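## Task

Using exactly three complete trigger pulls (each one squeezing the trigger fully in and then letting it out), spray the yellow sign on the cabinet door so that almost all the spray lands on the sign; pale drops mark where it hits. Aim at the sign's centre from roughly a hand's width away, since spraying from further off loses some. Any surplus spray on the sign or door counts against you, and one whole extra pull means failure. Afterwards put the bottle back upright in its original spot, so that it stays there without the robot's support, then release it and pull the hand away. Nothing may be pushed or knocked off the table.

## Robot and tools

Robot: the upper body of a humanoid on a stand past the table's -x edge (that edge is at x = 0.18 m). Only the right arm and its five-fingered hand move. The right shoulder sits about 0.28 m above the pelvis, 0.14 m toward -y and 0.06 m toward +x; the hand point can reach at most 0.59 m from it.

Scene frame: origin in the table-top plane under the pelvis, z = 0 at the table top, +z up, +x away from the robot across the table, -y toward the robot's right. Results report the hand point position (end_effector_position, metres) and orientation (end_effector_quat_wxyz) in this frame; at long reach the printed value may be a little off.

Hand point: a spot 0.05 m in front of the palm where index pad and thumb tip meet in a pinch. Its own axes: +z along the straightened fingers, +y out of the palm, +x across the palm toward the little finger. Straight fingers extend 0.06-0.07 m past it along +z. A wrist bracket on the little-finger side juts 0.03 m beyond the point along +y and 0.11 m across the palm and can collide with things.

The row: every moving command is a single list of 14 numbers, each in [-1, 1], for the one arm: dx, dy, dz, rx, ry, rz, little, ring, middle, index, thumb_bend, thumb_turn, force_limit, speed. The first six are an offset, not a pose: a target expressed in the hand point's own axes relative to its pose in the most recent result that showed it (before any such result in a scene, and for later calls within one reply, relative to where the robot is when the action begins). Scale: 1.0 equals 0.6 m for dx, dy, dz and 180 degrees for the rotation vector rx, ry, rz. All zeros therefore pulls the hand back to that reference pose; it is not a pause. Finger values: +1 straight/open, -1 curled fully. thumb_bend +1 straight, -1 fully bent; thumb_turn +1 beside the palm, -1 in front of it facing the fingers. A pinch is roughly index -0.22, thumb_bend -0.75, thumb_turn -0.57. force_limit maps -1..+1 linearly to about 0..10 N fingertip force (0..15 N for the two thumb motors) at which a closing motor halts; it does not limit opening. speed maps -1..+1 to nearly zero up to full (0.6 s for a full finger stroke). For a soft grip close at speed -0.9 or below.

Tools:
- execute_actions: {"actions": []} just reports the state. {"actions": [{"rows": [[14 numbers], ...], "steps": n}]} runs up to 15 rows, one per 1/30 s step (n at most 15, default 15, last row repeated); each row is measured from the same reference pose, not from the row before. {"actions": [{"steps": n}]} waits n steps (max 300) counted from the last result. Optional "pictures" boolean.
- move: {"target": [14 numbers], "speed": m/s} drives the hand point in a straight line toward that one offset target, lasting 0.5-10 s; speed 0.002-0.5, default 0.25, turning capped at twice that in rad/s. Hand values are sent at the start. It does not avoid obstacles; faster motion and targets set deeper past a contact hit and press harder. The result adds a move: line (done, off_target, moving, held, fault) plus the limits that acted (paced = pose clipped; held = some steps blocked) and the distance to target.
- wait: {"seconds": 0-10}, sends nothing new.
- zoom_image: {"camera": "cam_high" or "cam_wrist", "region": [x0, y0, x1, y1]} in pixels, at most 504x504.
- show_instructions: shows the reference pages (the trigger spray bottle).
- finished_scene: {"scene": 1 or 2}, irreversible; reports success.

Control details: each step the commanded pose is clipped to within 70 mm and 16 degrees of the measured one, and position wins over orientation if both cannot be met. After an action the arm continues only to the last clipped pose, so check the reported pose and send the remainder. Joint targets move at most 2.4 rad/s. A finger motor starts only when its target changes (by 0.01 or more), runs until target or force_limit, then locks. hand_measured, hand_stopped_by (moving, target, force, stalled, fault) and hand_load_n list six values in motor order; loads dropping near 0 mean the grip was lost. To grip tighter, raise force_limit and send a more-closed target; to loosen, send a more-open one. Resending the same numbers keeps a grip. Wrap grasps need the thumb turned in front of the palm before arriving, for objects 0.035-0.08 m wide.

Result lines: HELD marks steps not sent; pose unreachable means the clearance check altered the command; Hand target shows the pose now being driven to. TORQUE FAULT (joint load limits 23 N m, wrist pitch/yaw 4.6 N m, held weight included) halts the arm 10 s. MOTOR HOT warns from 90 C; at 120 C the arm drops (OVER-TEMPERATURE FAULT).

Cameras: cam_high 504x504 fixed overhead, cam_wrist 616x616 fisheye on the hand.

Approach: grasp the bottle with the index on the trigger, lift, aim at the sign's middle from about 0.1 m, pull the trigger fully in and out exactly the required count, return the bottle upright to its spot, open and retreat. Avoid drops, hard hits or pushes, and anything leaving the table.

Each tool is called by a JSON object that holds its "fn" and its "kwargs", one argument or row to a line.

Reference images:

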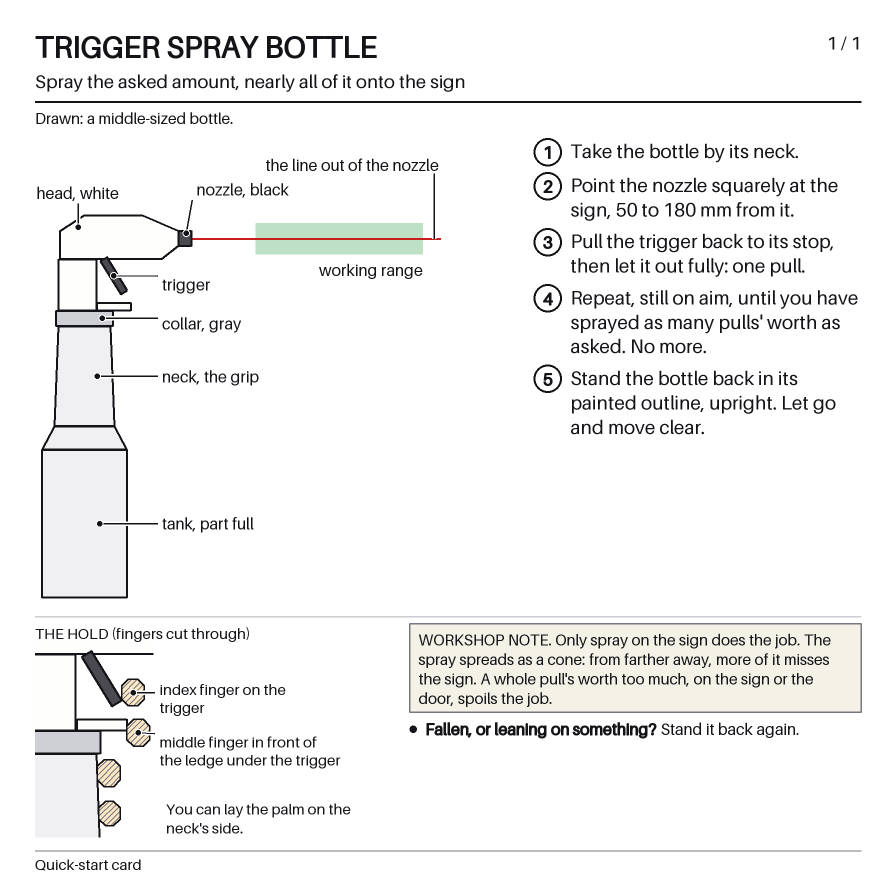

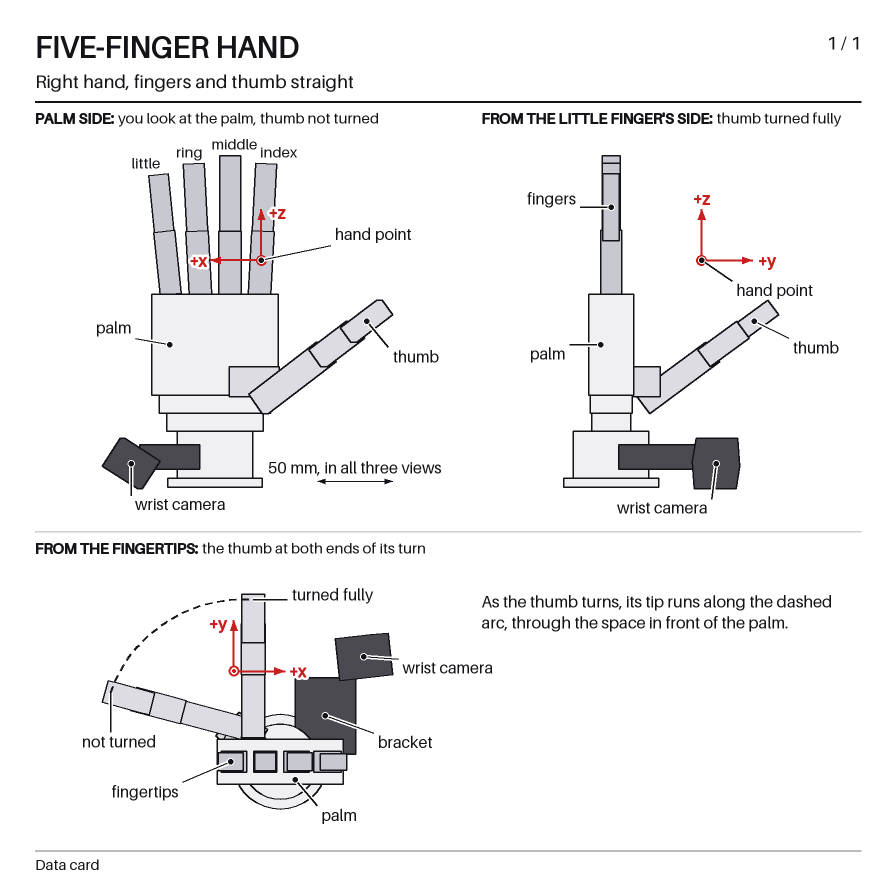

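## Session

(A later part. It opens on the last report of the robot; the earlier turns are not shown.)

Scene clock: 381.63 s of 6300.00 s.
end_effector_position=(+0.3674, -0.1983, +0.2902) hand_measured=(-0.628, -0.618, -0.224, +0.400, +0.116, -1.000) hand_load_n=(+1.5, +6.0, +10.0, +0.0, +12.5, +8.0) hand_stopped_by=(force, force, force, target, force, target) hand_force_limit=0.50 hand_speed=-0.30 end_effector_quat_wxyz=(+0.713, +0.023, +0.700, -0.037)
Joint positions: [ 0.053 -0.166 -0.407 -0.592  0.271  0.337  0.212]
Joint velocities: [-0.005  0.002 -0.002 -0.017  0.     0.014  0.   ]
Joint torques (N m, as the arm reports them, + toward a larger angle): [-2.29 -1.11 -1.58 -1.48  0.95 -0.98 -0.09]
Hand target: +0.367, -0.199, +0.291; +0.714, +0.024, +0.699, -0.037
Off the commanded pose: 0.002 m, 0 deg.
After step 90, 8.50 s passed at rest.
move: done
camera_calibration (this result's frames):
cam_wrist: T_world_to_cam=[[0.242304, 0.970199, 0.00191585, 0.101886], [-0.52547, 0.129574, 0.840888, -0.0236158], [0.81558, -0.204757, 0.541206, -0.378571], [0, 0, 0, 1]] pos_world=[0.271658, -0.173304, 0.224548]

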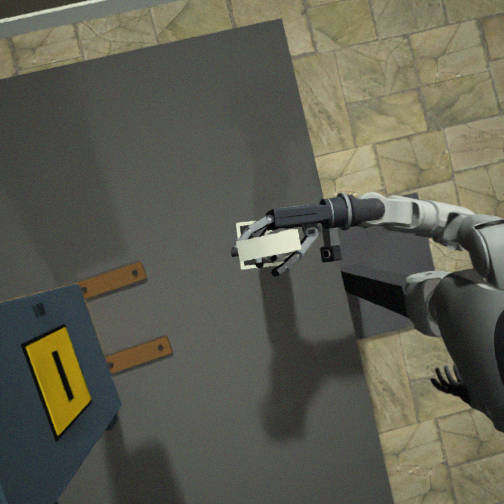

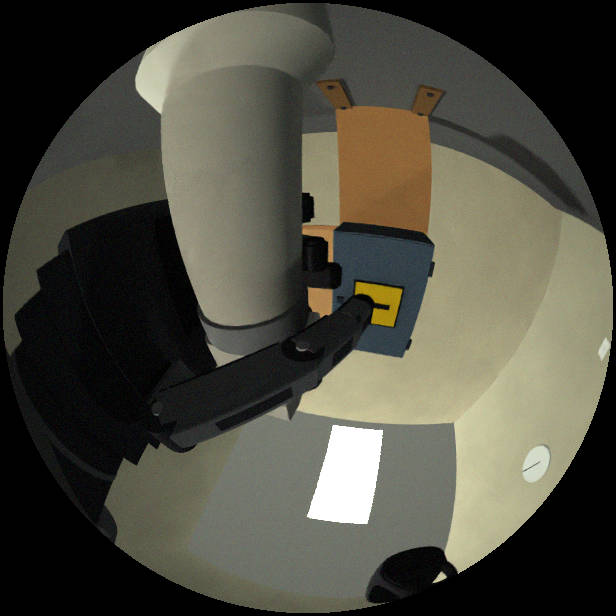

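{"fn": "move", "kwargs": {
  "target": [-0.19, 0.157, 0.256, -0.04, 0, 0, -1, -1, -1, 0.4, -1, -1, 0.5, -0.3],
  "speed": 0.15
}}

Scene clock: 387.87 s of 6300.00 s.
end_effector_position=(+0.5242, -0.1319, +0.4115) hand_measured=(-0.628, -0.618, -0.224, +0.400, +0.116, -1.000) hand_load_n=(+1.5, +6.0, +10.0, +0.0, +12.5, +8.0) hand_stopped_by=(force, force, force, target, force, target) hand_force_limit=0.50 hand_speed=-0.30 end_effector_quat_wxyz=(+0.716, -0.017, +0.698, -0.015)
Joint positions: [-0.979 -0.368 -0.198 -0.113  0.241  0.844 -0.016]
Joint velocities: [-0.017  0.     0.    -0.003  0.003  0.     0.   ]
Joint torques (N m, as the arm reports them, + toward a larger angle): [-7.65 -1.65 -1.17 -0.99  0.49 -1.15 -0.05]
Hand target: +0.525, -0.133, +0.411; +0.715, -0.018, +0.698, -0.018
Off the commanded pose: 0.018 m, 3 deg.
After step 90, 1.27 s passed at rest.
move: off_target
camera_calibration (this result's frames):
cam_wrist: T_world_to_cam=[[0.156948, 0.987362, -0.0219785, 0.0560319], [-0.539344, 0.104333, 0.835598, -0.0457294], [0.827331, -0.119291, 0.548902, -0.556599], [0, 0, 0, 1]] pos_world=[0.427034, -0.11695, 0.344961]

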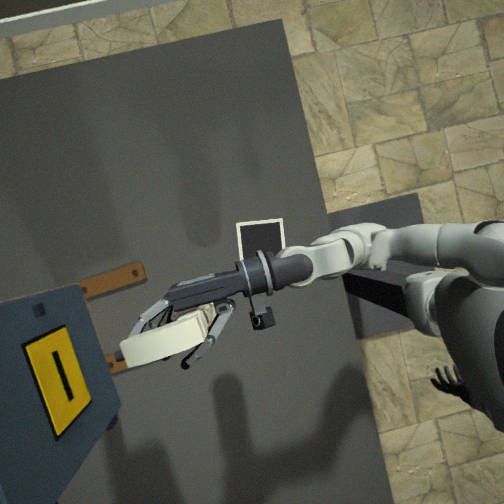

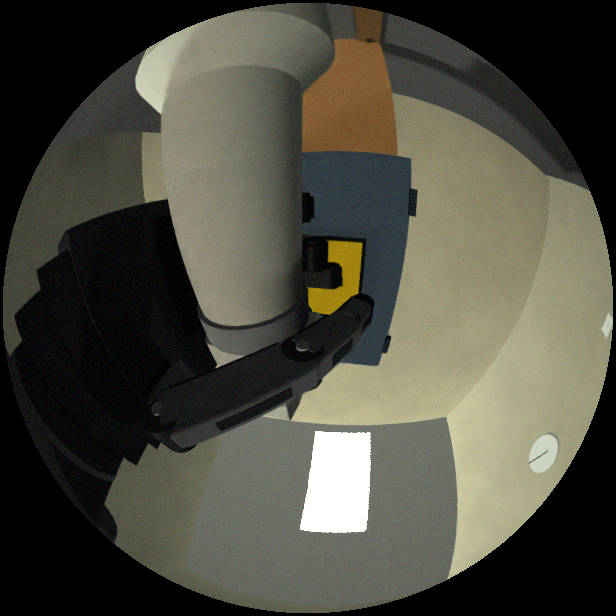

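{"fn": "execute_actions", "kwargs": {
  "actions": [
    {"rows": [[0, 0, 0, 0, 0, 0, -1, -1, -1, -1, -1, -1, 0.6, -0.4]], "steps": 15}
  ],
  "pictures": false
}}

{"fn": "execute_actions", "kwargs": {
  "actions": [
    {"steps": 60}
  ]
}}

Scene clock: 400.53 s of 6300.00 s.
end_effector_position=(+0.5242, -0.1319, +0.4115) hand_measured=(-0.628, -0.618, -0.224, +0.004, +0.116, -1.000) hand_load_n=(+1.5, +6.0, +10.0, +0.0, +12.5, +8.0) hand_stopped_by=(force, force, force, moving, force, target) hand_force_limit=0.60 hand_speed=-0.40 end_effector_quat_wxyz=(+0.716, -0.017, +0.698, -0.015)
Joint positions: [-0.979 -0.368 -0.198 -0.113  0.241  0.844 -0.016]
Joint velocities: [-0.005  0.002  0.008  0.    -0.005  0.     0.   ]
Joint torques (N m, as the arm reports them, + toward a larger angle): [-7.7  -1.57 -1.46 -1.04  0.62 -1.09 -0.04]
Hand target: +0.524, -0.132, +0.412; +0.716, -0.017, +0.698, -0.015
Off the commanded pose: 0.000 m, 0 deg.
Steps of this call (steps 1 to 90: nothing new was sent; then 9.17 s passed at rest; steps 91 to 105: all 15 steps of this action). Readings (end_effector_position | what the end effector reports):
91: (+0.5242, -0.1319, +0.4115) | hand_measured=(-0.628, -0.618, -0.224, +0.400, +0.116, -1.000) hand_load_n=(+1.5, +6.0, +10.0, +0.0, +12.5, +8.0) hand_stopped_by=(force, force, force, moving, force, target) hand_force_limit=0.60 hand_speed=-0.40
92: (+0.5242, -0.1319, +0.4115) | hand_measured=(-0.628, -0.618, -0.224, +0.400, +0.116, -1.000) hand_load_n=(+1.5, +6.0, +10.0, +0.0, +12.5, +8.0) hand_stopped_by=(force, force, force, moving, force, target) hand_force_limit=0.60 hand_speed=-0.40
94: (+0.5242, -0.1319, +0.4115) | hand_measured=(-0.628, -0.618, -0.224, +0.370, +0.116, -1.000) hand_load_n=(+1.5, +6.0, +10.0, +0.0, +12.5, +8.0) hand_stopped_by=(force, force, force, moving, force, target) hand_force_limit=0.60 hand_speed=-0.40
98: (+0.5242, -0.1319, +0.4115) | hand_measured=(-0.628, -0.618, -0.224, +0.236, +0.116, -1.000) hand_load_n=(+1.5, +6.0, +10.0, +0.0, +12.5, +8.0) hand_stopped_by=(force, force, force, moving, force, target) hand_force_limit=0.60 hand_speed=-0.40
105: the state above

Scene clock: 402.53 s of 6300.00 s.
end_effector_position=(+0.5242, -0.1319, +0.4115) hand_measured=(-0.628, -0.618, -0.224, -0.648, +0.116, -1.000) hand_load_n=(+3.0, +6.5, +9.0, +11.0, +12.5, +6.5) hand_stopped_by=(force, force, force, force, force, target) hand_force_limit=0.60 hand_speed=-0.40 end_effector_quat_wxyz=(+0.716, -0.017, +0.698, -0.015)
Joint positions: [-0.979 -0.368 -0.198 -0.113  0.241  0.844 -0.016]
Joint velocities: [-0.005 -0.008 -0.003 -0.002  0.002  0.     0.   ]
Joint torques (N m, as the arm reports them, + toward a larger angle): [-7.64 -1.57 -1.38 -1.05  0.58 -1.09 -0.01]
Hand target: +0.524, -0.132, +0.412; +0.716, -0.017, +0.698, -0.015
Off the commanded pose: 0.000 m, 0 deg.
Steps of this call (steps 1 to 60: nothing new was sent). Readings (end_effector_position | what the end effector reports):
1: (+0.5242, -0.1319, +0.4115) | hand_measured=(-0.628, -0.618, -0.224, -0.030, +0.116, -1.000) hand_load_n=(+1.5, +6.0, +10.0, +0.0, +12.5, +8.0) hand_stopped_by=(force, force, force, moving, force, target) hand_force_limit=0.60 hand_speed=-0.40
2: (+0.5242, -0.1319, +0.4115) | hand_measured=(-0.628, -0.618, -0.224, -0.064, +0.116, -1.000) hand_load_n=(+1.5, +6.0, +10.0, +0.0, +12.5, +8.0) hand_stopped_by=(force, force, force, moving, force, target) hand_force_limit=0.60 hand_speed=-0.40
4: (+0.5242, -0.1319, +0.4115) | hand_measured=(-0.628, -0.618, -0.224, -0.130, +0.116, -1.000) hand_load_n=(+1.5, +6.0, +10.0, +0.0, +12.5, +8.0) hand_stopped_by=(force, force, force, moving, force, target) hand_force_limit=0.60 hand_speed=-0.40
8: (+0.5242, -0.1319, +0.4115) | hand_measured=(-0.628, -0.618, -0.224, -0.264, +0.116, -1.000) hand_load_n=(+1.5, +6.0, +10.0, +0.0, +12.5, +8.0) hand_stopped_by=(force, force, force, moving, force, target) hand_force_limit=0.60 hand_speed=-0.40
60: the state above
camera_calibration (this result's frames):
cam_wrist: T_world_to_cam=[[0.157016, 0.98735, -0.0220618, 0.0560591], [-0.539358, 0.104443, 0.835575, -0.0457035], [0.827309, -0.119299, 0.548934, -0.556611], [0, 0, 0, 1]] pos_world=[0.427036, -0.11698, 0.344968]

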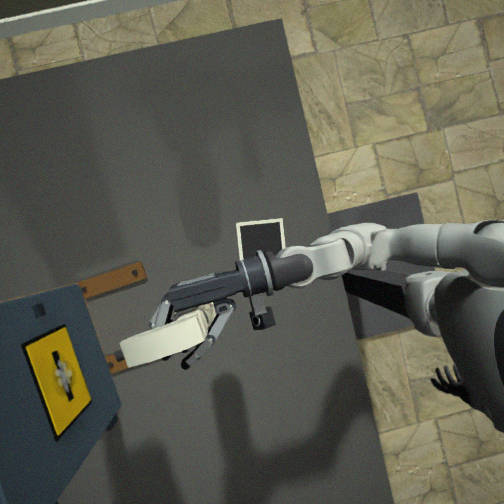

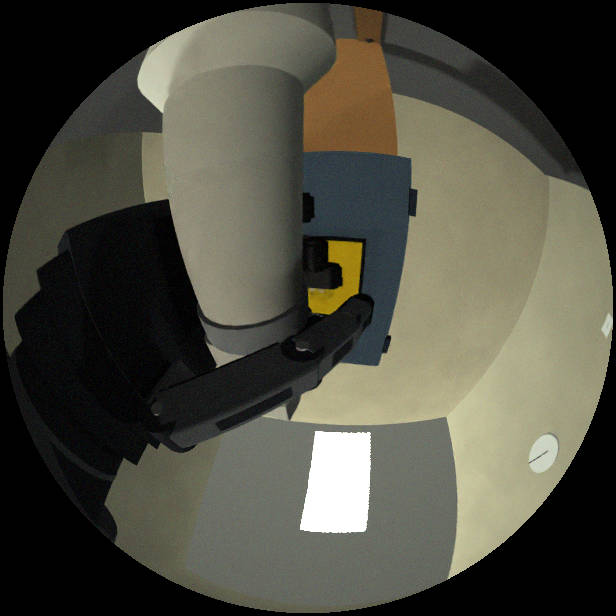

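{"fn": "execute_actions", "kwargs": {
  "actions": [
    {"rows": [[0, 0, 0, 0, 0, 0, -1, -1, -1, -0.95, -1, -1, 1.0, -0.4]], "steps": 15}
  ],
  "pictures": false
}}

Scene clock: 406.83 s of 6300.00 s.
end_effector_position=(+0.5242, -0.1319, +0.4115) hand_measured=(-0.628, -0.618, -0.224, -0.648, +0.116, -1.000) hand_load_n=(+3.0, +6.5, +9.0, +11.0, +12.5, +6.5) hand_stopped_by=(force, force, force, force, force, target) hand_force_limit=1.00 hand_speed=-0.40 end_effector_quat_wxyz=(+0.716, -0.017, +0.698, -0.015)
Joint positions: [-0.979 -0.368 -0.198 -0.113  0.241  0.844 -0.016]
Joint velocities: [ 0.    -0.009 -0.014 -0.003  0.017  0.     0.   ]
Joint torques (N m, as the arm reports them, + toward a larger angle): [-7.82 -1.48 -1.4  -1.    0.55 -1.08 -0.01]
Hand target: +0.524, -0.132, +0.412; +0.716, -0.017, +0.698, -0.015
Off the commanded pose: 0.000 m, 0 deg.
Steps of this call (steps 1 to 90: nothing new was sent; then 0.80 s passed at rest; steps 91 to 105: all 15 steps of this action). Readings (end_effector_position | what the end effector reports):
91: (+0.5242, -0.1319, +0.4115) | hand_measured=(-0.628, -0.618, -0.224, -0.648, +0.116, -1.000) hand_load_n=(+3.0, +6.5, +9.0, +11.0, +12.5, +6.5) hand_stopped_by=(force, force, force, force, force, target) hand_force_limit=1.00 hand_speed=-0.40
92: (+0.5242, -0.1319, +0.4115) | hand_measured=(-0.628, -0.618, -0.224, -0.648, +0.116, -1.000) hand_load_n=(+3.0, +6.5, +9.0, +11.0, +12.5, +6.5) hand_stopped_by=(force, force, force, force, force, target) hand_force_limit=1.00 hand_speed=-0.40
94: (+0.5242, -0.1319, +0.4115) | hand_measured=(-0.628, -0.618, -0.224, -0.648, +0.116, -1.000) hand_load_n=(+3.0, +6.5, +9.0, +11.0, +12.5, +6.5) hand_stopped_by=(force, force, force, force, force, target) hand_force_limit=1.00 hand_speed=-0.40
98: (+0.5242, -0.1319, +0.4115) | hand_measured=(-0.628, -0.618, -0.224, -0.648, +0.116, -1.000) hand_load_n=(+3.0, +6.5, +9.0, +11.0, +12.5, +6.5) hand_stopped_by=(force, force, force, force, force, target) hand_force_limit=1.00 hand_speed=-0.40
105: the state above

{"fn": "execute_actions", "kwargs": {
  "actions": [
    {"rows": [[0, 0, 0, 0, 0, 0, -1, -1, -1, 0.0, -1, -1, 1.0, -0.4]], "steps": 15}
  ],
  "pictures": false
}}

{"fn": "execute_actions", "kwargs": {
  "actions": [
    {"steps": 20}
  ],
  "pictures": false
}}

{"fn": "execute_actions", "kwargs": {
  "actions": [
    {"rows": [[0, 0, 0, 0, 0, 0, -1, -1, -1, -1, -1, -1, 0.6, -0.4]], "steps": 15}
  ],
  "pictures": false
}}

{"fn": "execute_actions", "kwargs": {
  "actions": [
    {"steps": 8}
  ],
  "pictures": false
}}

{"fn": "execute_actions", "kwargs": {
  "actions": [
    {"steps": 30}
  ]
}}

Scene clock: 412.83 s of 6300.00 s.
end_effector_position=(+0.5242, -0.1319, +0.4115) hand_measured=(-0.628, -0.618, -0.224, -0.252, +0.116, -1.000) hand_load_n=(+2.0, +6.5, +10.0, +0.0, +12.5, +7.0) hand_stopped_by=(force, force, force, moving, force, target) hand_force_limit=1.00 hand_speed=-0.40 end_effector_quat_wxyz=(+0.716, -0.017, +0.698, -0.015)
Joint positions: [-0.979 -0.368 -0.198 -0.113  0.241  0.844 -0.016]
Joint velocities: [ 0.002 -0.002  0.     0.008  0.002  0.     0.   ]
Joint torques (N m, as the arm reports them, + toward a larger angle): [-7.68 -1.5  -1.49 -0.99  0.6  -1.1  -0.02]
Hand target: +0.524, -0.132, +0.412; +0.716, -0.017, +0.698, -0.015
Off the commanded pose: 0.000 m, 0 deg.
Steps of this call (steps 1 to 90: nothing new was sent; then 2.50 s passed at rest; steps 91 to 105: all 15 steps of this action). Readings (end_effector_position | what the end effector reports):
91: (+0.5242, -0.1319, +0.4115) | hand_measured=(-0.628, -0.618, -0.224, -0.648, +0.116, -1.000) hand_load_n=(+3.0, +6.5, +9.0, +11.0, +12.5, +6.5) hand_stopped_by=(force, force, force, moving, force, target) hand_force_limit=1.00 hand_speed=-0.40
92: (+0.5242, -0.1319, +0.4115) | hand_measured=(-0.628, -0.618, -0.224, -0.648, +0.116, -1.000) hand_load_n=(+3.0, +6.5, +9.0, +11.0, +12.5, +6.5) hand_stopped_by=(force, force, force, moving, force, target) hand_force_limit=1.00 hand_speed=-0.40
94: (+0.5242, -0.1319, +0.4115) | hand_measured=(-0.628, -0.618, -0.224, -0.618, +0.116, -1.000) hand_load_n=(+2.5, +6.5, +9.5, +5.5, +12.5, +7.0) hand_stopped_by=(force, force, force, moving, force, target) hand_force_limit=1.00 hand_speed=-0.40
98: (+0.5242, -0.1319, +0.4115) | hand_measured=(-0.628, -0.618, -0.224, -0.486, +0.116, -1.000) hand_load_n=(+2.0, +6.5, +10.0, +1.0, +12.5, +7.0) hand_stopped_by=(force, force, force, moving, force, target) hand_force_limit=1.00 hand_speed=-0.40
105: the state above

Scene clock: 413.50 s of 6300.00 s.
end_effector_position=(+0.5242, -0.1319, +0.4115) hand_measured=(-0.628, -0.618, -0.224, +0.000, +0.116, -1.000) hand_load_n=(+2.0, +6.5, +10.0, +0.0, +12.5, +7.0) hand_stopped_by=(force, force, force, target, force, target) hand_force_limit=1.00 hand_speed=-0.40 end_effector_quat_wxyz=(+0.716, -0.017, +0.698, -0.015)
Joint positions: [-0.979 -0.368 -0.198 -0.113  0.241  0.844 -0.016]
Joint velocities: [ 0.    -0.006 -0.003  0.003 -0.003  0.     0.   ]
Joint torques (N m, as the arm reports them, + toward a larger angle): [-7.65 -1.49 -1.4  -1.02  0.74 -1.11 -0.04]
Hand target: +0.524, -0.132, +0.412; +0.716, -0.017, +0.698, -0.015
Off the commanded pose: 0.000 m, 0 deg.
Steps of this call (steps 1 to 20: nothing new was sent). Readings (end_effector_position | what the end effector reports):
1: (+0.5242, -0.1319, +0.4115) | hand_measured=(-0.628, -0.618, -0.224, -0.220, +0.116, -1.000) hand_load_n=(+2.0, +6.5, +10.0, +0.0, +12.5, +7.0) hand_stopped_by=(force, force, force, moving, force, target) hand_force_limit=1.00 hand_speed=-0.40
2: (+0.5242, -0.1319, +0.4115) | hand_measured=(-0.628, -0.618, -0.224, -0.186, +0.116, -1.000) hand_load_n=(+2.0, +6.5, +10.0, +0.0, +12.5, +7.0) hand_stopped_by=(force, force, force, moving, force, target) hand_force_limit=1.00 hand_speed=-0.40
4: (+0.5242, -0.1319, +0.4115) | hand_measured=(-0.628, -0.618, -0.224, -0.120, +0.116, -1.000) hand_load_n=(+2.0, +6.5, +10.0, +0.0, +12.5, +7.0) hand_stopped_by=(force, force, force, moving, force, target) hand_force_limit=1.00 hand_speed=-0.40
8: (+0.5242, -0.1319, +0.4115) | hand_measured=(-0.628, -0.618, -0.224, -0.002, +0.116, -1.000) hand_load_n=(+2.0, +6.5, +10.0, +0.0, +12.5, +7.0) hand_stopped_by=(force, force, force, moving, force, target) hand_force_limit=1.00 hand_speed=-0.40
20: the state above

Scene clock: 414.00 s of 6300.00 s.
end_effector_position=(+0.5242, -0.1319, +0.4115) hand_measured=(-0.628, -0.618, -0.224, -0.396, +0.116, -1.000) hand_load_n=(+2.5, +6.5, +9.5, +1.5, +12.5, +7.0) hand_stopped_by=(force, force, force, moving, force, target) hand_force_limit=0.60 hand_speed=-0.40 end_effector_quat_wxyz=(+0.716, -0.017, +0.698, -0.015)
Joint positions: [-0.979 -0.368 -0.198 -0.113  0.241  0.844 -0.016]
Joint velocities: [0.006 0.    0.006 0.006 0.002 0.    0.   ]
Joint torques (N m, as the arm reports them, + toward a larger angle): [-7.7  -1.47 -1.4  -1.01  0.57 -1.12 -0.04]
Hand target: +0.524, -0.132, +0.412; +0.716, -0.017, +0.698, -0.015
Off the commanded pose: 0.000 m, 0 deg.
Steps of this call (steps 1 to 15: all 15 steps of this action). Readings (end_effector_position | what the end effector reports):
1: (+0.5242, -0.1319, +0.4115) | hand_measured=(-0.628, -0.618, -0.224, +0.000, +0.116, -1.000) hand_load_n=(+2.0, +6.5, +10.0, +0.0, +12.5, +7.0) hand_stopped_by=(force, force, force, moving, force, target) hand_force_limit=0.60 hand_speed=-0.40
2: (+0.5242, -0.1319, +0.4115) | hand_measured=(-0.628, -0.618, -0.224, +0.000, +0.116, -1.000) hand_load_n=(+2.0, +6.5, +10.0, +0.0, +12.5, +7.0) hand_stopped_by=(force, force, force, moving, force, target) hand_force_limit=0.60 hand_speed=-0.40
4: (+0.5242, -0.1319, +0.4115) | hand_measured=(-0.628, -0.618, -0.224, -0.030, +0.116, -1.000) hand_load_n=(+2.0, +6.5, +10.0, +0.0, +12.5, +7.0) hand_stopped_by=(force, force, force, moving, force, target) hand_force_limit=0.60 hand_speed=-0.40
8: (+0.5242, -0.1319, +0.4115) | hand_measured=(-0.628, -0.618, -0.224, -0.164, +0.116, -1.000) hand_load_n=(+2.0, +6.5, +10.0, +0.0, +12.5, +7.0) hand_stopped_by=(force, force, force, moving, force, target) hand_force_limit=0.60 hand_speed=-0.40
15: the state above

Scene clock: 414.27 s of 6300.00 s.
end_effector_position=(+0.5242, -0.1319, +0.4115) hand_measured=(-0.628, -0.618, -0.224, -0.650, +0.116, -1.000) hand_load_n=(+3.0, +6.5, +9.0, +11.5, +12.5, +7.0) hand_stopped_by=(force, force, force, force, force, target) hand_force_limit=0.60 hand_speed=-0.40 end_effector_quat_wxyz=(+0.716, -0.017, +0.698, -0.015)
Joint positions: [-0.979 -0.368 -0.198 -0.113  0.241  0.844 -0.016]
Joint velocities: [ 0.     0.     0.005 -0.005 -0.003  0.     0.   ]
Joint torques (N m, as the arm reports them, + toward a larger angle): [-7.65 -1.44 -1.44 -0.99  0.66 -1.11 -0.05]
Hand target: +0.524, -0.132, +0.412; +0.716, -0.017, +0.698, -0.015
Off the commanded pose: 0.000 m, 0 deg.
Steps of this call (steps 1 to 8: nothing new was sent). Readings (end_effector_position | what the end effector reports):
1: (+0.5242, -0.1319, +0.4115) | hand_measured=(-0.628, -0.618, -0.224, -0.430, +0.116, -1.000) hand_load_n=(+2.5, +6.5, +9.5, +1.5, +12.5, +7.0) hand_stopped_by=(force, force, force, moving, force, target) hand_force_limit=0.60 hand_speed=-0.40
2: (+0.5242, -0.1319, +0.4115) | hand_measured=(-0.628, -0.618, -0.224, -0.462, +0.116, -1.000) hand_load_n=(+2.5, +6.5, +10.0, +1.5, +12.5, +7.0) hand_stopped_by=(force, force, force, moving, force, target) hand_force_limit=0.60 hand_speed=-0.40
4: (+0.5242, -0.1319, +0.4115) | hand_measured=(-0.628, -0.618, -0.224, -0.530, +0.116, -1.000) hand_load_n=(+2.5, +6.5, +10.0, +2.0, +12.5, +7.0) hand_stopped_by=(force, force, force, moving, force, target) hand_force_limit=0.60 hand_speed=-0.40
8: the state above

Scene clock: 415.27 s of 6300.00 s.
end_effector_position=(+0.5242, -0.1319, +0.4115) hand_measured=(-0.628, -0.618, -0.224, -0.648, +0.116, -1.000) hand_load_n=(+3.0, +6.5, +9.0, +11.0, +12.5, +7.0) hand_stopped_by=(force, force, force, force, force, target) hand_force_limit=0.60 hand_speed=-0.40 end_effector_quat_wxyz=(+0.716, -0.017, +0.698, -0.015)
Joint positions: [-0.979 -0.368 -0.198 -0.113  0.241  0.844 -0.016]
Joint velocities: [ 0.006  0.002  0.003  0.006 -0.002  0.     0.   ]
Joint torques (N m, as the arm reports them, + toward a larger angle): [-7.73 -1.52 -1.44 -1.06  0.61 -1.09 -0.04]
Hand target: +0.524, -0.132, +0.412; +0.716, -0.017, +0.698, -0.015
Off the commanded pose: 0.000 m, 0 deg.
Steps of this call (steps 1 to 30: nothing new was sent). Readings (end_effector_position | what the end effector reports):
1: (+0.5242, -0.1319, +0.4115) | hand_measured=(-0.628, -0.618, -0.224, -0.650, +0.116, -1.000) hand_load_n=(+3.0, +6.5, +9.0, +11.5, +12.5, +7.0) hand_stopped_by=(force, force, force, force, force, target) hand_force_limit=0.60 hand_speed=-0.40
2: (+0.5242, -0.1319, +0.4115) | hand_measured=(-0.628, -0.618, -0.224, -0.648, +0.116, -1.000) hand_load_n=(+3.0, +6.5, +9.0, +11.0, +12.5, +7.0) hand_stopped_by=(force, force, force, force, force, target) hand_force_limit=0.60 hand_speed=-0.40
4: (+0.5242, -0.1319, +0.4115) | hand_measured=(-0.628, -0.618, -0.224, -0.648, +0.116, -1.000) hand_load_n=(+3.0, +6.5, +9.0, +11.0, +12.5, +7.0) hand_stopped_by=(force, force, force, force, force, target) hand_force_limit=0.60 hand_speed=-0.40
8: (+0.5242, -0.1319, +0.4115) | hand_measured=(-0.628, -0.618, -0.224, -0.648, +0.116, -1.000) hand_load_n=(+3.0, +6.5, +9.0, +11.0, +12.5, +7.0) hand_stopped_by=(force, force, force, force, force, target) hand_force_limit=0.60 hand_speed=-0.40
30: the state above
camera_calibration (this result's frames):
cam_wrist: T_world_to_cam=[[0.157016, 0.98735, -0.0220617, 0.056059], [-0.539357, 0.104443, 0.835575, -0.0457035], [0.827309, -0.119299, 0.548934, -0.556611], [0, 0, 0, 1]] pos_world=[0.427036, -0.11698, 0.344968]

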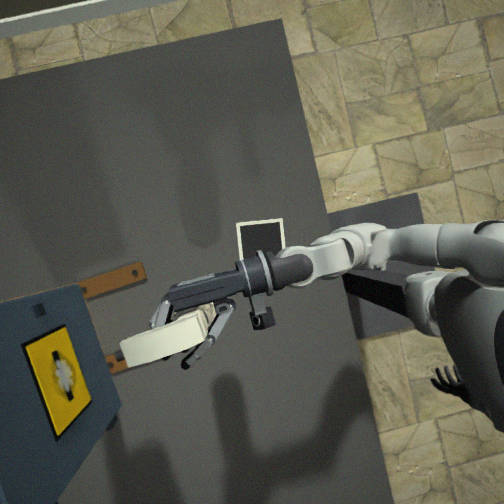

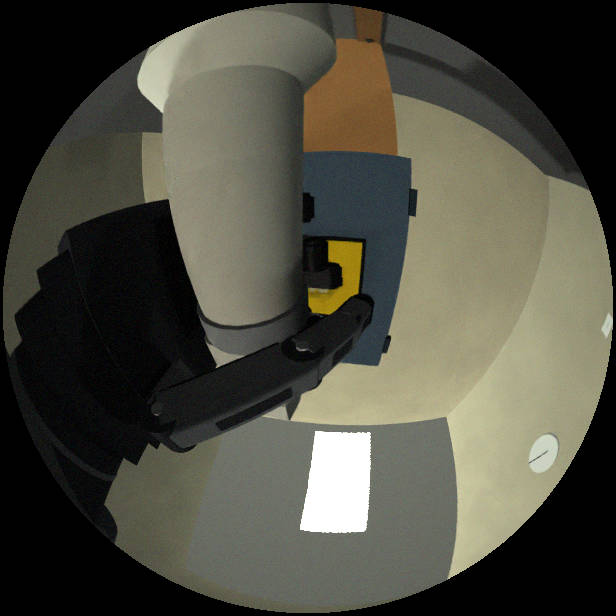

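{"fn": "execute_actions", "kwargs": {
  "actions": [
    {"rows": [[0, 0, 0, 0, 0, 0, -1, -1, -1, 0.0, -1, -1, 0.6, -0.4]], "steps": 15}
  ],
  "pictures": false
}}

{"fn": "execute_actions", "kwargs": {
  "actions": [
    {"steps": 20}
  ],
  "pictures": false
}}

{"fn": "execute_actions", "kwargs": {
  "actions": [
    {"rows": [[0, 0, 0, 0, 0, 0, -1, -1, -1, -1, -1, -1, 0.6, -0.4]], "steps": 15}
  ],
  "pictures": false
}}

{"fn": "execute_actions", "kwargs": {
  "actions": [
    {"steps": 30}
  ],
  "pictures": false
}}

{"fn": "execute_actions", "kwargs": {
  "actions": [
    {"rows": [[0, 0, 0, 0, 0, 0, -1, -1, -1, 0.3, -1, -1, 0.6, -0.4]], "steps": 15}
  ],
  "pictures": false
}}

{"fn": "execute_actions", "kwargs": {
  "actions": [
    {"steps": 25}
  ]
}}

Scene clock: 422.77 s of 6300.00 s.
end_effector_position=(+0.5242, -0.1319, +0.4115) hand_measured=(-0.628, -0.618, -0.224, -0.254, +0.116, -1.000) hand_load_n=(+2.0, +6.5, +10.0, +0.0, +12.5, +7.0) hand_stopped_by=(force, force, force, moving, force, target) hand_force_limit=0.60 hand_speed=-0.40 end_effector_quat_wxyz=(+0.716, -0.017, +0.698, -0.015)
Joint positions: [-0.979 -0.368 -0.198 -0.113  0.241  0.844 -0.016]
Joint velocities: [-0.002  0.005  0.     0.006  0.003  0.     0.   ]
Joint torques (N m, as the arm reports them, + toward a larger angle): [-7.65 -1.56 -1.37 -1.    0.66 -1.1  -0.03]
Hand target: +0.524, -0.132, +0.412; +0.716, -0.017, +0.698, -0.015
Off the commanded pose: 0.000 m, 0 deg.
Steps of this call (steps 1 to 90: nothing new was sent; then 4.00 s passed at rest; steps 91 to 105: all 15 steps of this action). Readings (end_effector_position | what the end effector reports):
91: (+0.5242, -0.1319, +0.4115) | hand_measured=(-0.628, -0.618, -0.224, -0.648, +0.116, -1.000) hand_load_n=(+3.0, +6.5, +9.0, +11.0, +12.5, +7.0) hand_stopped_by=(force, force, force, moving, force, target) hand_force_limit=0.60 hand_speed=-0.40
92: (+0.5242, -0.1319, +0.4115) | hand_measured=(-0.628, -0.618, -0.224, -0.648, +0.116, -1.000) hand_load_n=(+3.0, +6.5, +9.0, +11.0, +12.5, +7.0) hand_stopped_by=(force, force, force, moving, force, target) hand_force_limit=0.60 hand_speed=-0.40
94: (+0.5242, -0.1319, +0.4115) | hand_measured=(-0.628, -0.618, -0.224, -0.620, +0.116, -1.000) hand_load_n=(+2.5, +6.5, +9.5, +5.5, +12.0, +7.5) hand_stopped_by=(force, force, force, moving, force, target) hand_force_limit=0.60 hand_speed=-0.40
98: (+0.5242, -0.1319, +0.4115) | hand_measured=(-0.628, -0.618, -0.224, -0.486, +0.116, -1.000) hand_load_n=(+2.0, +6.5, +10.0, +1.0, +12.5, +7.0) hand_stopped_by=(force, force, force, moving, force, target) hand_force_limit=0.60 hand_speed=-0.40
105: the state above

Scene clock: 423.43 s of 6300.00 s.
end_effector_position=(+0.5242, -0.1319, +0.4115) hand_measured=(-0.628, -0.618, -0.224, +0.000, +0.116, -1.000) hand_load_n=(+2.0, +6.5, +10.0, +0.0, +12.5, +7.0) hand_stopped_by=(force, force, force, target, force, target) hand_force_limit=0.60 hand_speed=-0.40 end_effector_quat_wxyz=(+0.716, -0.017, +0.698, -0.015)
Joint positions: [-0.979 -0.368 -0.198 -0.113  0.241  0.844 -0.016]
Joint velocities: [-0.003  0.011 -0.005  0.014 -0.006  0.     0.   ]
Joint torques (N m, as the arm reports them, + toward a larger angle): [-7.72 -1.41 -1.41 -1.02  0.67 -1.09 -0.03]
Hand target: +0.524, -0.132, +0.412; +0.716, -0.017, +0.698, -0.015
Off the commanded pose: 0.000 m, 0 deg.
Steps of this call (steps 1 to 20: nothing new was sent). Readings (end_effector_position | what the end effector reports):
1: (+0.5242, -0.1319, +0.4115) | hand_measured=(-0.628, -0.618, -0.224, -0.220, +0.116, -1.000) hand_load_n=(+2.0, +6.5, +10.0, +0.0, +12.5, +7.0) hand_stopped_by=(force, force, force, moving, force, target) hand_force_limit=0.60 hand_speed=-0.40
2: (+0.5242, -0.1319, +0.4115) | hand_measured=(-0.628, -0.618, -0.224, -0.188, +0.116, -1.000) hand_load_n=(+2.0, +6.5, +10.0, +0.0, +12.5, +7.0) hand_stopped_by=(force, force, force, moving, force, target) hand_force_limit=0.60 hand_speed=-0.40
4: (+0.5242, -0.1319, +0.4115) | hand_measured=(-0.628, -0.618, -0.224, -0.120, +0.116, -1.000) hand_load_n=(+2.0, +6.5, +10.0, +0.0, +12.5, +7.0) hand_stopped_by=(force, force, force, moving, force, target) hand_force_limit=0.60 hand_speed=-0.40
8: (+0.5242, -0.1319, +0.4115) | hand_measured=(-0.628, -0.618, -0.224, -0.002, +0.116, -1.000) hand_load_n=(+2.0, +6.5, +10.0, +0.0, +12.5, +7.0) hand_stopped_by=(force, force, force, moving, force, target) hand_force_limit=0.60 hand_speed=-0.40
20: the state above

Scene clock: 423.93 s of 6300.00 s.
end_effector_position=(+0.5242, -0.1319, +0.4115) hand_measured=(-0.628, -0.618, -0.224, -0.396, +0.116, -1.000) hand_load_n=(+2.5, +6.5, +9.5, +1.5, +12.5, +7.0) hand_stopped_by=(force, force, force, moving, force, target) hand_force_limit=0.60 hand_speed=-0.40 end_effector_quat_wxyz=(+0.716, -0.017, +0.698, -0.015)
Joint positions: [-0.979 -0.368 -0.198 -0.113  0.241  0.844 -0.016]
Joint velocities: [ 0.008 -0.005  0.     0.011  0.002  0.     0.   ]
Joint torques (N m, as the arm reports them, + toward a larger angle): [-7.73 -1.51 -1.43 -0.98  0.65 -1.1  -0.04]
Hand target: +0.524, -0.132, +0.412; +0.716, -0.017, +0.698, -0.015
Off the commanded pose: 0.000 m, 0 deg.
Steps of this call (steps 1 to 15: all 15 steps of this action). Readings (end_effector_position | what the end effector reports):
1: (+0.5242, -0.1319, +0.4115) | hand_measured=(-0.628, -0.618, -0.224, +0.000, +0.116, -1.000) hand_load_n=(+2.0, +6.5, +10.0, +0.0, +12.5, +7.0) hand_stopped_by=(force, force, force, moving, force, target) hand_force_limit=0.60 hand_speed=-0.40
2: (+0.5242, -0.1319, +0.4115) | hand_measured=(-0.628, -0.618, -0.224, +0.000, +0.116, -1.000) hand_load_n=(+2.0, +6.5, +10.0, +0.0, +12.5, +7.0) hand_stopped_by=(force, force, force, moving, force, target) hand_force_limit=0.60 hand_speed=-0.40
4: (+0.5242, -0.1319, +0.4115) | hand_measured=(-0.628, -0.618, -0.224, -0.030, +0.116, -1.000) hand_load_n=(+2.0, +6.5, +10.0, +0.0, +12.5, +7.0) hand_stopped_by=(force, force, force, moving, force, target) hand_force_limit=0.60 hand_speed=-0.40
8: (+0.5242, -0.1319, +0.4115) | hand_measured=(-0.628, -0.618, -0.224, -0.164, +0.116, -1.000) hand_load_n=(+2.0, +6.5, +10.0, +0.0, +12.5, +7.0) hand_stopped_by=(force, force, force, moving, force, target) hand_force_limit=0.60 hand_speed=-0.40
15: the state above

Scene clock: 424.93 s of 6300.00 s.
end_effector_position=(+0.5242, -0.1319, +0.4115) hand_measured=(-0.628, -0.618, -0.224, -0.648, +0.116, -1.000) hand_load_n=(+3.0, +6.5, +9.0, +11.0, +12.5, +7.0) hand_stopped_by=(force, force, force, force, force, target) hand_force_limit=0.60 hand_speed=-0.40 end_effector_quat_wxyz=(+0.716, -0.017, +0.698, -0.015)
Joint positions: [-0.979 -0.368 -0.198 -0.113  0.241  0.844 -0.016]
Joint velocities: [-0.006  0.     0.011 -0.006  0.011  0.     0.   ]
Joint torques (N m, as the arm reports them, + toward a larger angle): [-7.6  -1.63 -1.58 -1.05  0.7  -1.08 -0.02]
Hand target: +0.524, -0.132, +0.412; +0.716, -0.017, +0.698, -0.015
Off the commanded pose: 0.000 m, 0 deg.
Steps of this call (steps 1 to 30: nothing new was sent). Readings (end_effector_position | what the end effector reports):
1: (+0.5242, -0.1319, +0.4115) | hand_measured=(-0.628, -0.618, -0.224, -0.430, +0.116, -1.000) hand_load_n=(+2.5, +6.5, +9.5, +1.5, +12.5, +7.0) hand_stopped_by=(force, force, force, moving, force, target) hand_force_limit=0.60 hand_speed=-0.40
2: (+0.5242, -0.1319, +0.4115) | hand_measured=(-0.628, -0.618, -0.224, -0.464, +0.116, -1.000) hand_load_n=(+2.5, +6.5, +10.0, +1.5, +12.5, +7.0) hand_stopped_by=(force, force, force, moving, force, target) hand_force_limit=0.60 hand_speed=-0.40
4: (+0.5242, -0.1319, +0.4115) | hand_measured=(-0.628, -0.618, -0.224, -0.530, +0.116, -1.000) hand_load_n=(+2.5, +6.5, +10.0, +2.0, +12.5, +7.0) hand_stopped_by=(force, force, force, moving, force, target) hand_force_limit=0.60 hand_speed=-0.40
8: (+0.5242, -0.1319, +0.4115) | hand_measured=(-0.628, -0.618, -0.224, -0.650, +0.116, -1.000) hand_load_n=(+3.0, +6.5, +9.0, +11.5, +12.5, +7.0) hand_stopped_by=(force, force, force, force, force, target) hand_force_limit=0.60 hand_speed=-0.40
30: the state above

Scene clock: 425.43 s of 6300.00 s.
end_effector_position=(+0.5242, -0.1319, +0.4115) hand_measured=(-0.628, -0.618, -0.224, -0.254, +0.116, -1.000) hand_load_n=(+2.0, +6.5, +10.0, +0.0, +12.5, +7.0) hand_stopped_by=(force, force, force, moving, force, target) hand_force_limit=0.60 hand_speed=-0.40 end_effector_quat_wxyz=(+0.716, -0.017, +0.698, -0.015)
Joint positions: [-0.979 -0.368 -0.198 -0.113  0.241  0.844 -0.016]
Joint velocities: [-0.006 -0.002  0.002  0.002  0.005  0.     0.   ]
Joint torques (N m, as the arm reports them, + toward a larger angle): [-7.69 -1.57 -1.4  -0.99  0.62 -1.09 -0.03]
Hand target: +0.524, -0.132, +0.412; +0.716, -0.017, +0.698, -0.015
Off the commanded pose: 0.000 m, 0 deg.
Steps of this call (steps 1 to 15: all 15 steps of this action). Readings (end_effector_position | what the end effector reports):
1: (+0.5242, -0.1319, +0.4115) | hand_measured=(-0.628, -0.618, -0.224, -0.648, +0.116, -1.000) hand_load_n=(+3.0, +6.5, +9.0, +11.0, +12.5, +7.0) hand_stopped_by=(force, force, force, moving, force, target) hand_force_limit=0.60 hand_speed=-0.40
2: (+0.5242, -0.1319, +0.4115) | hand_measured=(-0.628, -0.618, -0.224, -0.648, +0.116, -1.000) hand_load_n=(+3.0, +6.5, +9.0, +11.0, +12.5, +7.0) hand_stopped_by=(force, force, force, moving, force, target) hand_force_limit=0.60 hand_speed=-0.40
4: (+0.5242, -0.1319, +0.4115) | hand_measured=(-0.628, -0.618, -0.224, -0.620, +0.116, -1.000) hand_load_n=(+2.5, +6.5, +9.5, +5.5, +12.0, +7.5) hand_stopped_by=(force, force, force, moving, force, target) hand_force_limit=0.60 hand_speed=-0.40
8: (+0.5242, -0.1319, +0.4115) | hand_measured=(-0.628, -0.618, -0.224, -0.486, +0.116, -1.000) hand_load_n=(+2.0, +6.5, +10.0, +1.0, +12.5, +7.0) hand_stopped_by=(force, force, force, moving, force, target) hand_force_limit=0.60 hand_speed=-0.40
15: the state above

Scene clock: 426.27 s of 6300.00 s.
end_effector_position=(+0.5242, -0.1319, +0.4115) hand_measured=(-0.628, -0.618, -0.224, +0.300, +0.116, -1.000) hand_load_n=(+2.0, +6.5, +10.0, +0.0, +12.5, +7.0) hand_stopped_by=(force, force, force, target, force, target) hand_force_limit=0.60 hand_speed=-0.40 end_effector_quat_wxyz=(+0.716, -0.017, +0.698, -0.015)
Joint positions: [-0.979 -0.368 -0.198 -0.113  0.241  0.844 -0.016]
Joint velocities: [-0.005 -0.008  0.009  0.005 -0.002  0.     0.   ]
Joint torques (N m, as the arm reports them, + toward a larger angle): [-7.64 -1.56 -1.41 -0.96  0.69 -1.1  -0.02]
Hand target: +0.524, -0.132, +0.412; +0.716, -0.017, +0.698, -0.015
Off the commanded pose: 0.000 m, 0 deg.
Steps of this call (steps 1 to 25: nothing new was sent). Readings (end_effector_position | what the end effector reports):
1: (+0.5242, -0.1319, +0.4115) | hand_measured=(-0.628, -0.618, -0.224, -0.220, +0.116, -1.000) hand_load_n=(+2.0, +6.5, +10.0, +0.0, +12.5, +7.0) hand_stopped_by=(force, force, force, moving, force, target) hand_force_limit=0.60 hand_speed=-0.40
2: (+0.5242, -0.1319, +0.4115) | hand_measured=(-0.628, -0.618, -0.224, -0.186, +0.116, -1.000) hand_load_n=(+2.0, +6.5, +10.0, +0.0, +12.5, +7.0) hand_stopped_by=(force, force, force, moving, force, target) hand_force_limit=0.60 hand_speed=-0.40
4: (+0.5242, -0.1319, +0.4115) | hand_measured=(-0.628, -0.618, -0.224, -0.120, +0.116, -1.000) hand_load_n=(+2.0, +6.5, +10.0, +0.0, +12.5, +7.0) hand_stopped_by=(force, force, force, moving, force, target) hand_force_limit=0.60 hand_speed=-0.40
8: (+0.5242, -0.1319, +0.4115) | hand_measured=(-0.628, -0.618, -0.224, +0.014, +0.116, -1.000) hand_load_n=(+2.0, +6.5, +10.0, +0.0, +12.5, +7.0) hand_stopped_by=(force, force, force, moving, force, target) hand_force_limit=0.60 hand_speed=-0.40
25: the state above
camera_calibration (this result's frames):
cam_wrist: T_world_to_cam=[[0.157015, 0.98735, -0.0220617, 0.0560592], [-0.539358, 0.104443, 0.835575, -0.0457034], [0.827309, -0.119299, 0.548934, -0.556611], [0, 0, 0, 1]] pos_world=[0.427036, -0.11698, 0.344968]

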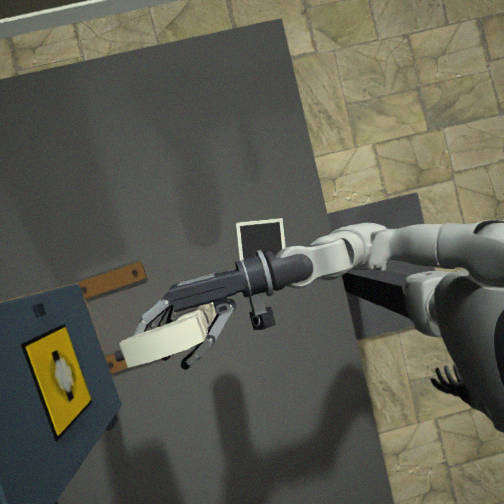

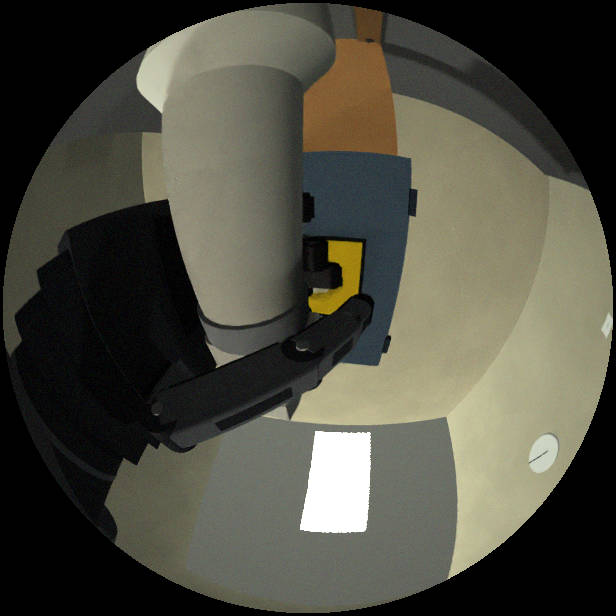

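{"fn": "move", "kwargs": {
  "target": [0.23, -0.11, -0.2525, 0.0275, 0.002, 0.0082, -1, -1, -1, 0.3, -1, -1, 0.6, -0.4],
  "speed": 0.15
}}

Scene clock: 439.87 s of 6300.00 s.
end_effector_position=(+0.3804, -0.1897, +0.2662) hand_measured=(-0.628, -0.618, -0.224, +0.300, +0.116, -1.000) hand_load_n=(+2.0, +6.5, +10.0, +0.0, +12.5, +7.0) hand_stopped_by=(force, force, force, target, force, target) hand_force_limit=0.60 hand_speed=-0.40 end_effector_quat_wxyz=(+0.710, +0.018, +0.704, -0.014)
Joint positions: [ 0.01  -0.175 -0.341 -0.403  0.261  0.196  0.226]
Joint velocities: [ 0.     0.     0.011  0.014 -0.003  0.     0.   ]
Joint torques (N m, as the arm reports them, + toward a larger angle): [-2.54 -1.18 -1.34 -1.47  0.9  -1.1   0.12]
Hand target: +0.380, -0.189, +0.267; +0.711, +0.017, +0.703, -0.012
Off the commanded pose: 0.017 m, 3 deg.
After step 90, 8.67 s passed at rest.
move: off_target
camera_calibration (this result's frames):
cam_wrist: T_world_to_cam=[[0.203207, 0.978781, 0.0263561, 0.10042], [-0.522719, 0.0856832, 0.848188, -0.00898541], [0.827932, -0.186134, 0.529039, -0.372392], [0, 0, 0, 1]] pos_world=[0.283213, -0.166834, 0.201985]

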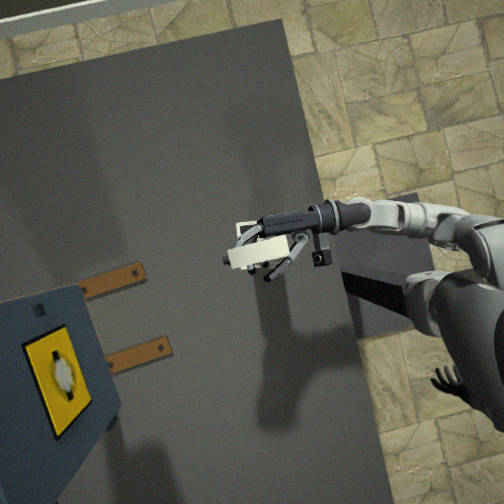

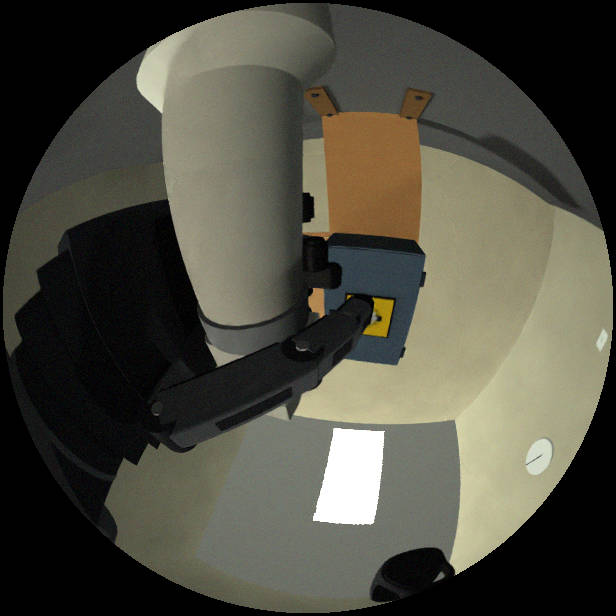

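{"fn": "move", "kwargs": {
  "target": [0.055, -0.014, -0.005, 0.012, -0.0043, -0.0076, -1, -1, -1, 0.3, -1, -1, 0.6, -0.4],
  "speed": 0.04
}}

Scene clock: 450.97 s of 6300.00 s.
end_effector_position=(+0.3780, -0.1986, +0.2339) hand_measured=(-0.628, -0.618, -0.224, +0.300, +0.116, -1.000) hand_load_n=(+2.0, +6.5, +10.0, +0.0, +12.5, +7.0) hand_stopped_by=(force, force, force, target, force, target) hand_force_limit=0.60 hand_speed=-0.40 end_effector_quat_wxyz=(+0.715, +0.025, +0.698, -0.035)
Joint positions: [ 0.015 -0.135 -0.326 -0.174  0.202 -0.064  0.242]
Joint velocities: [-0.003 -0.002  0.018 -0.003  0.003 -0.004  0.   ]
Joint torques (N m, as the arm reports them, + toward a larger angle): [-2.57 -1.05 -1.07 -1.36  0.71 -1.1   0.03]
Hand target: +0.378, -0.197, +0.233; +0.715, +0.023, +0.698, -0.035
Off the commanded pose: 0.001 m, 0 deg.
After step 90, 6.93 s passed at rest.
move: done
camera_calibration (this result's frames):
cam_wrist: T_world_to_cam=[[0.241674, 0.970316, 0.00903226, 0.0982508], [-0.529994, 0.124196, 0.838857, 0.0304601], [0.812834, -0.207517, 0.544277, -0.357091], [0, 0, 0, 1]] pos_world=[0.282655, -0.17322, 0.167917]

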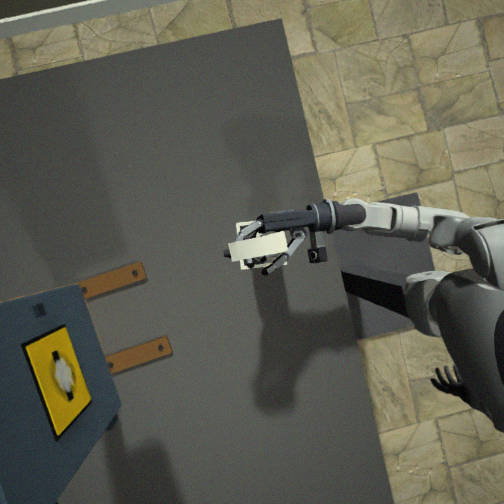

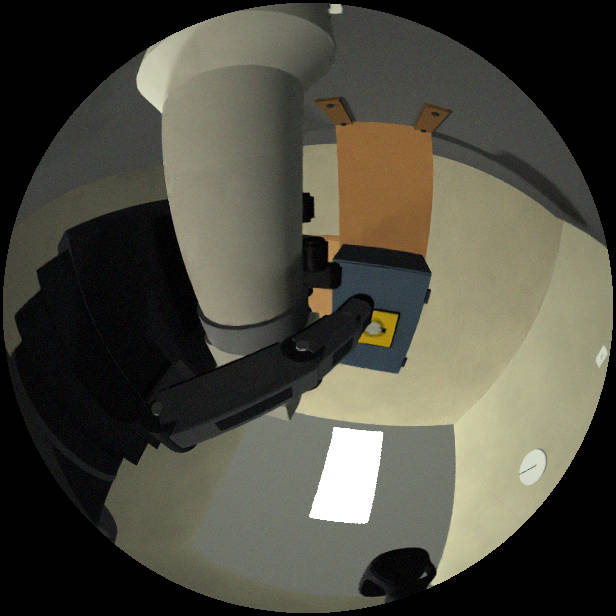

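{"fn": "move", "kwargs": {
  "target": [0.005, 0, 0, 0, 0, 0, -1, -1, -1, 0.3, -1, -1, 0.6, -0.4],
  "speed": 0.02
}}

Scene clock: 454.70 s of 6300.00 s.
end_effector_position=(+0.3778, -0.1996, +0.2319) hand_measured=(-0.628, -0.618, -0.224, +0.300, +0.116, -1.000) hand_load_n=(+2.0, +6.5, +10.0, +0.0, +12.5, +7.5) hand_stopped_by=(force, force, force, target, force, target) hand_force_limit=0.60 hand_speed=-0.40 end_effector_quat_wxyz=(+0.715, +0.026, +0.697, -0.036)
Joint positions: [ 0.014 -0.135 -0.326 -0.155  0.202 -0.084  0.242]
Joint velocities: [ 0.005 -0.005  0.002 -0.008 -0.005 -0.001  0.   ]
Joint torques (N m, as the arm reports them, + toward a larger angle): [-2.26 -1.05 -1.01 -1.04  0.67 -0.92  0.04]
Hand target: +0.378, -0.199, +0.231; +0.715, +0.025, +0.698, -0.035
Off the commanded pose: 0.001 m, 0 deg.
After step 90, 0.03 s passed at rest.
move: done
camera_calibration (this result's frames):
cam_wrist: T_world_to_cam=[[0.244675, 0.969562, 0.00914653, 0.0980269], [-0.531403, 0.126201, 0.837666, 0.0333442], [0.811015, -0.209817, 0.546106, -0.356276], [0, 0, 0, 1]] pos_world=[0.282679, -0.174004, 0.165737]

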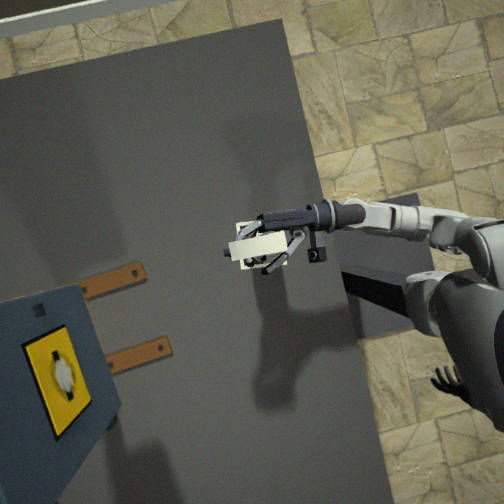

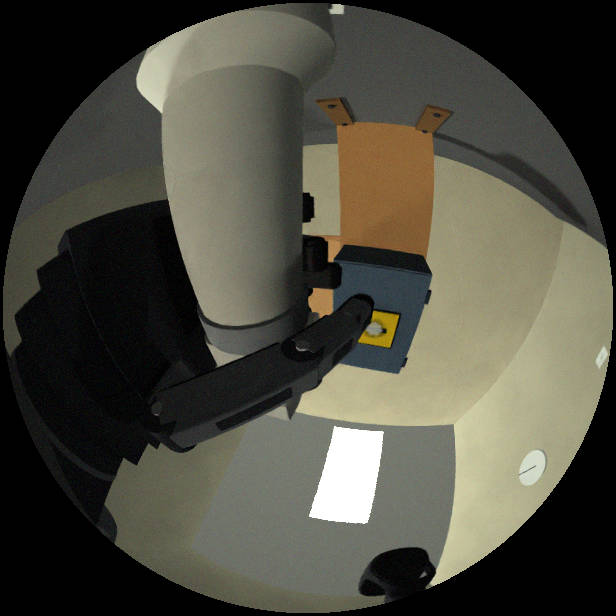

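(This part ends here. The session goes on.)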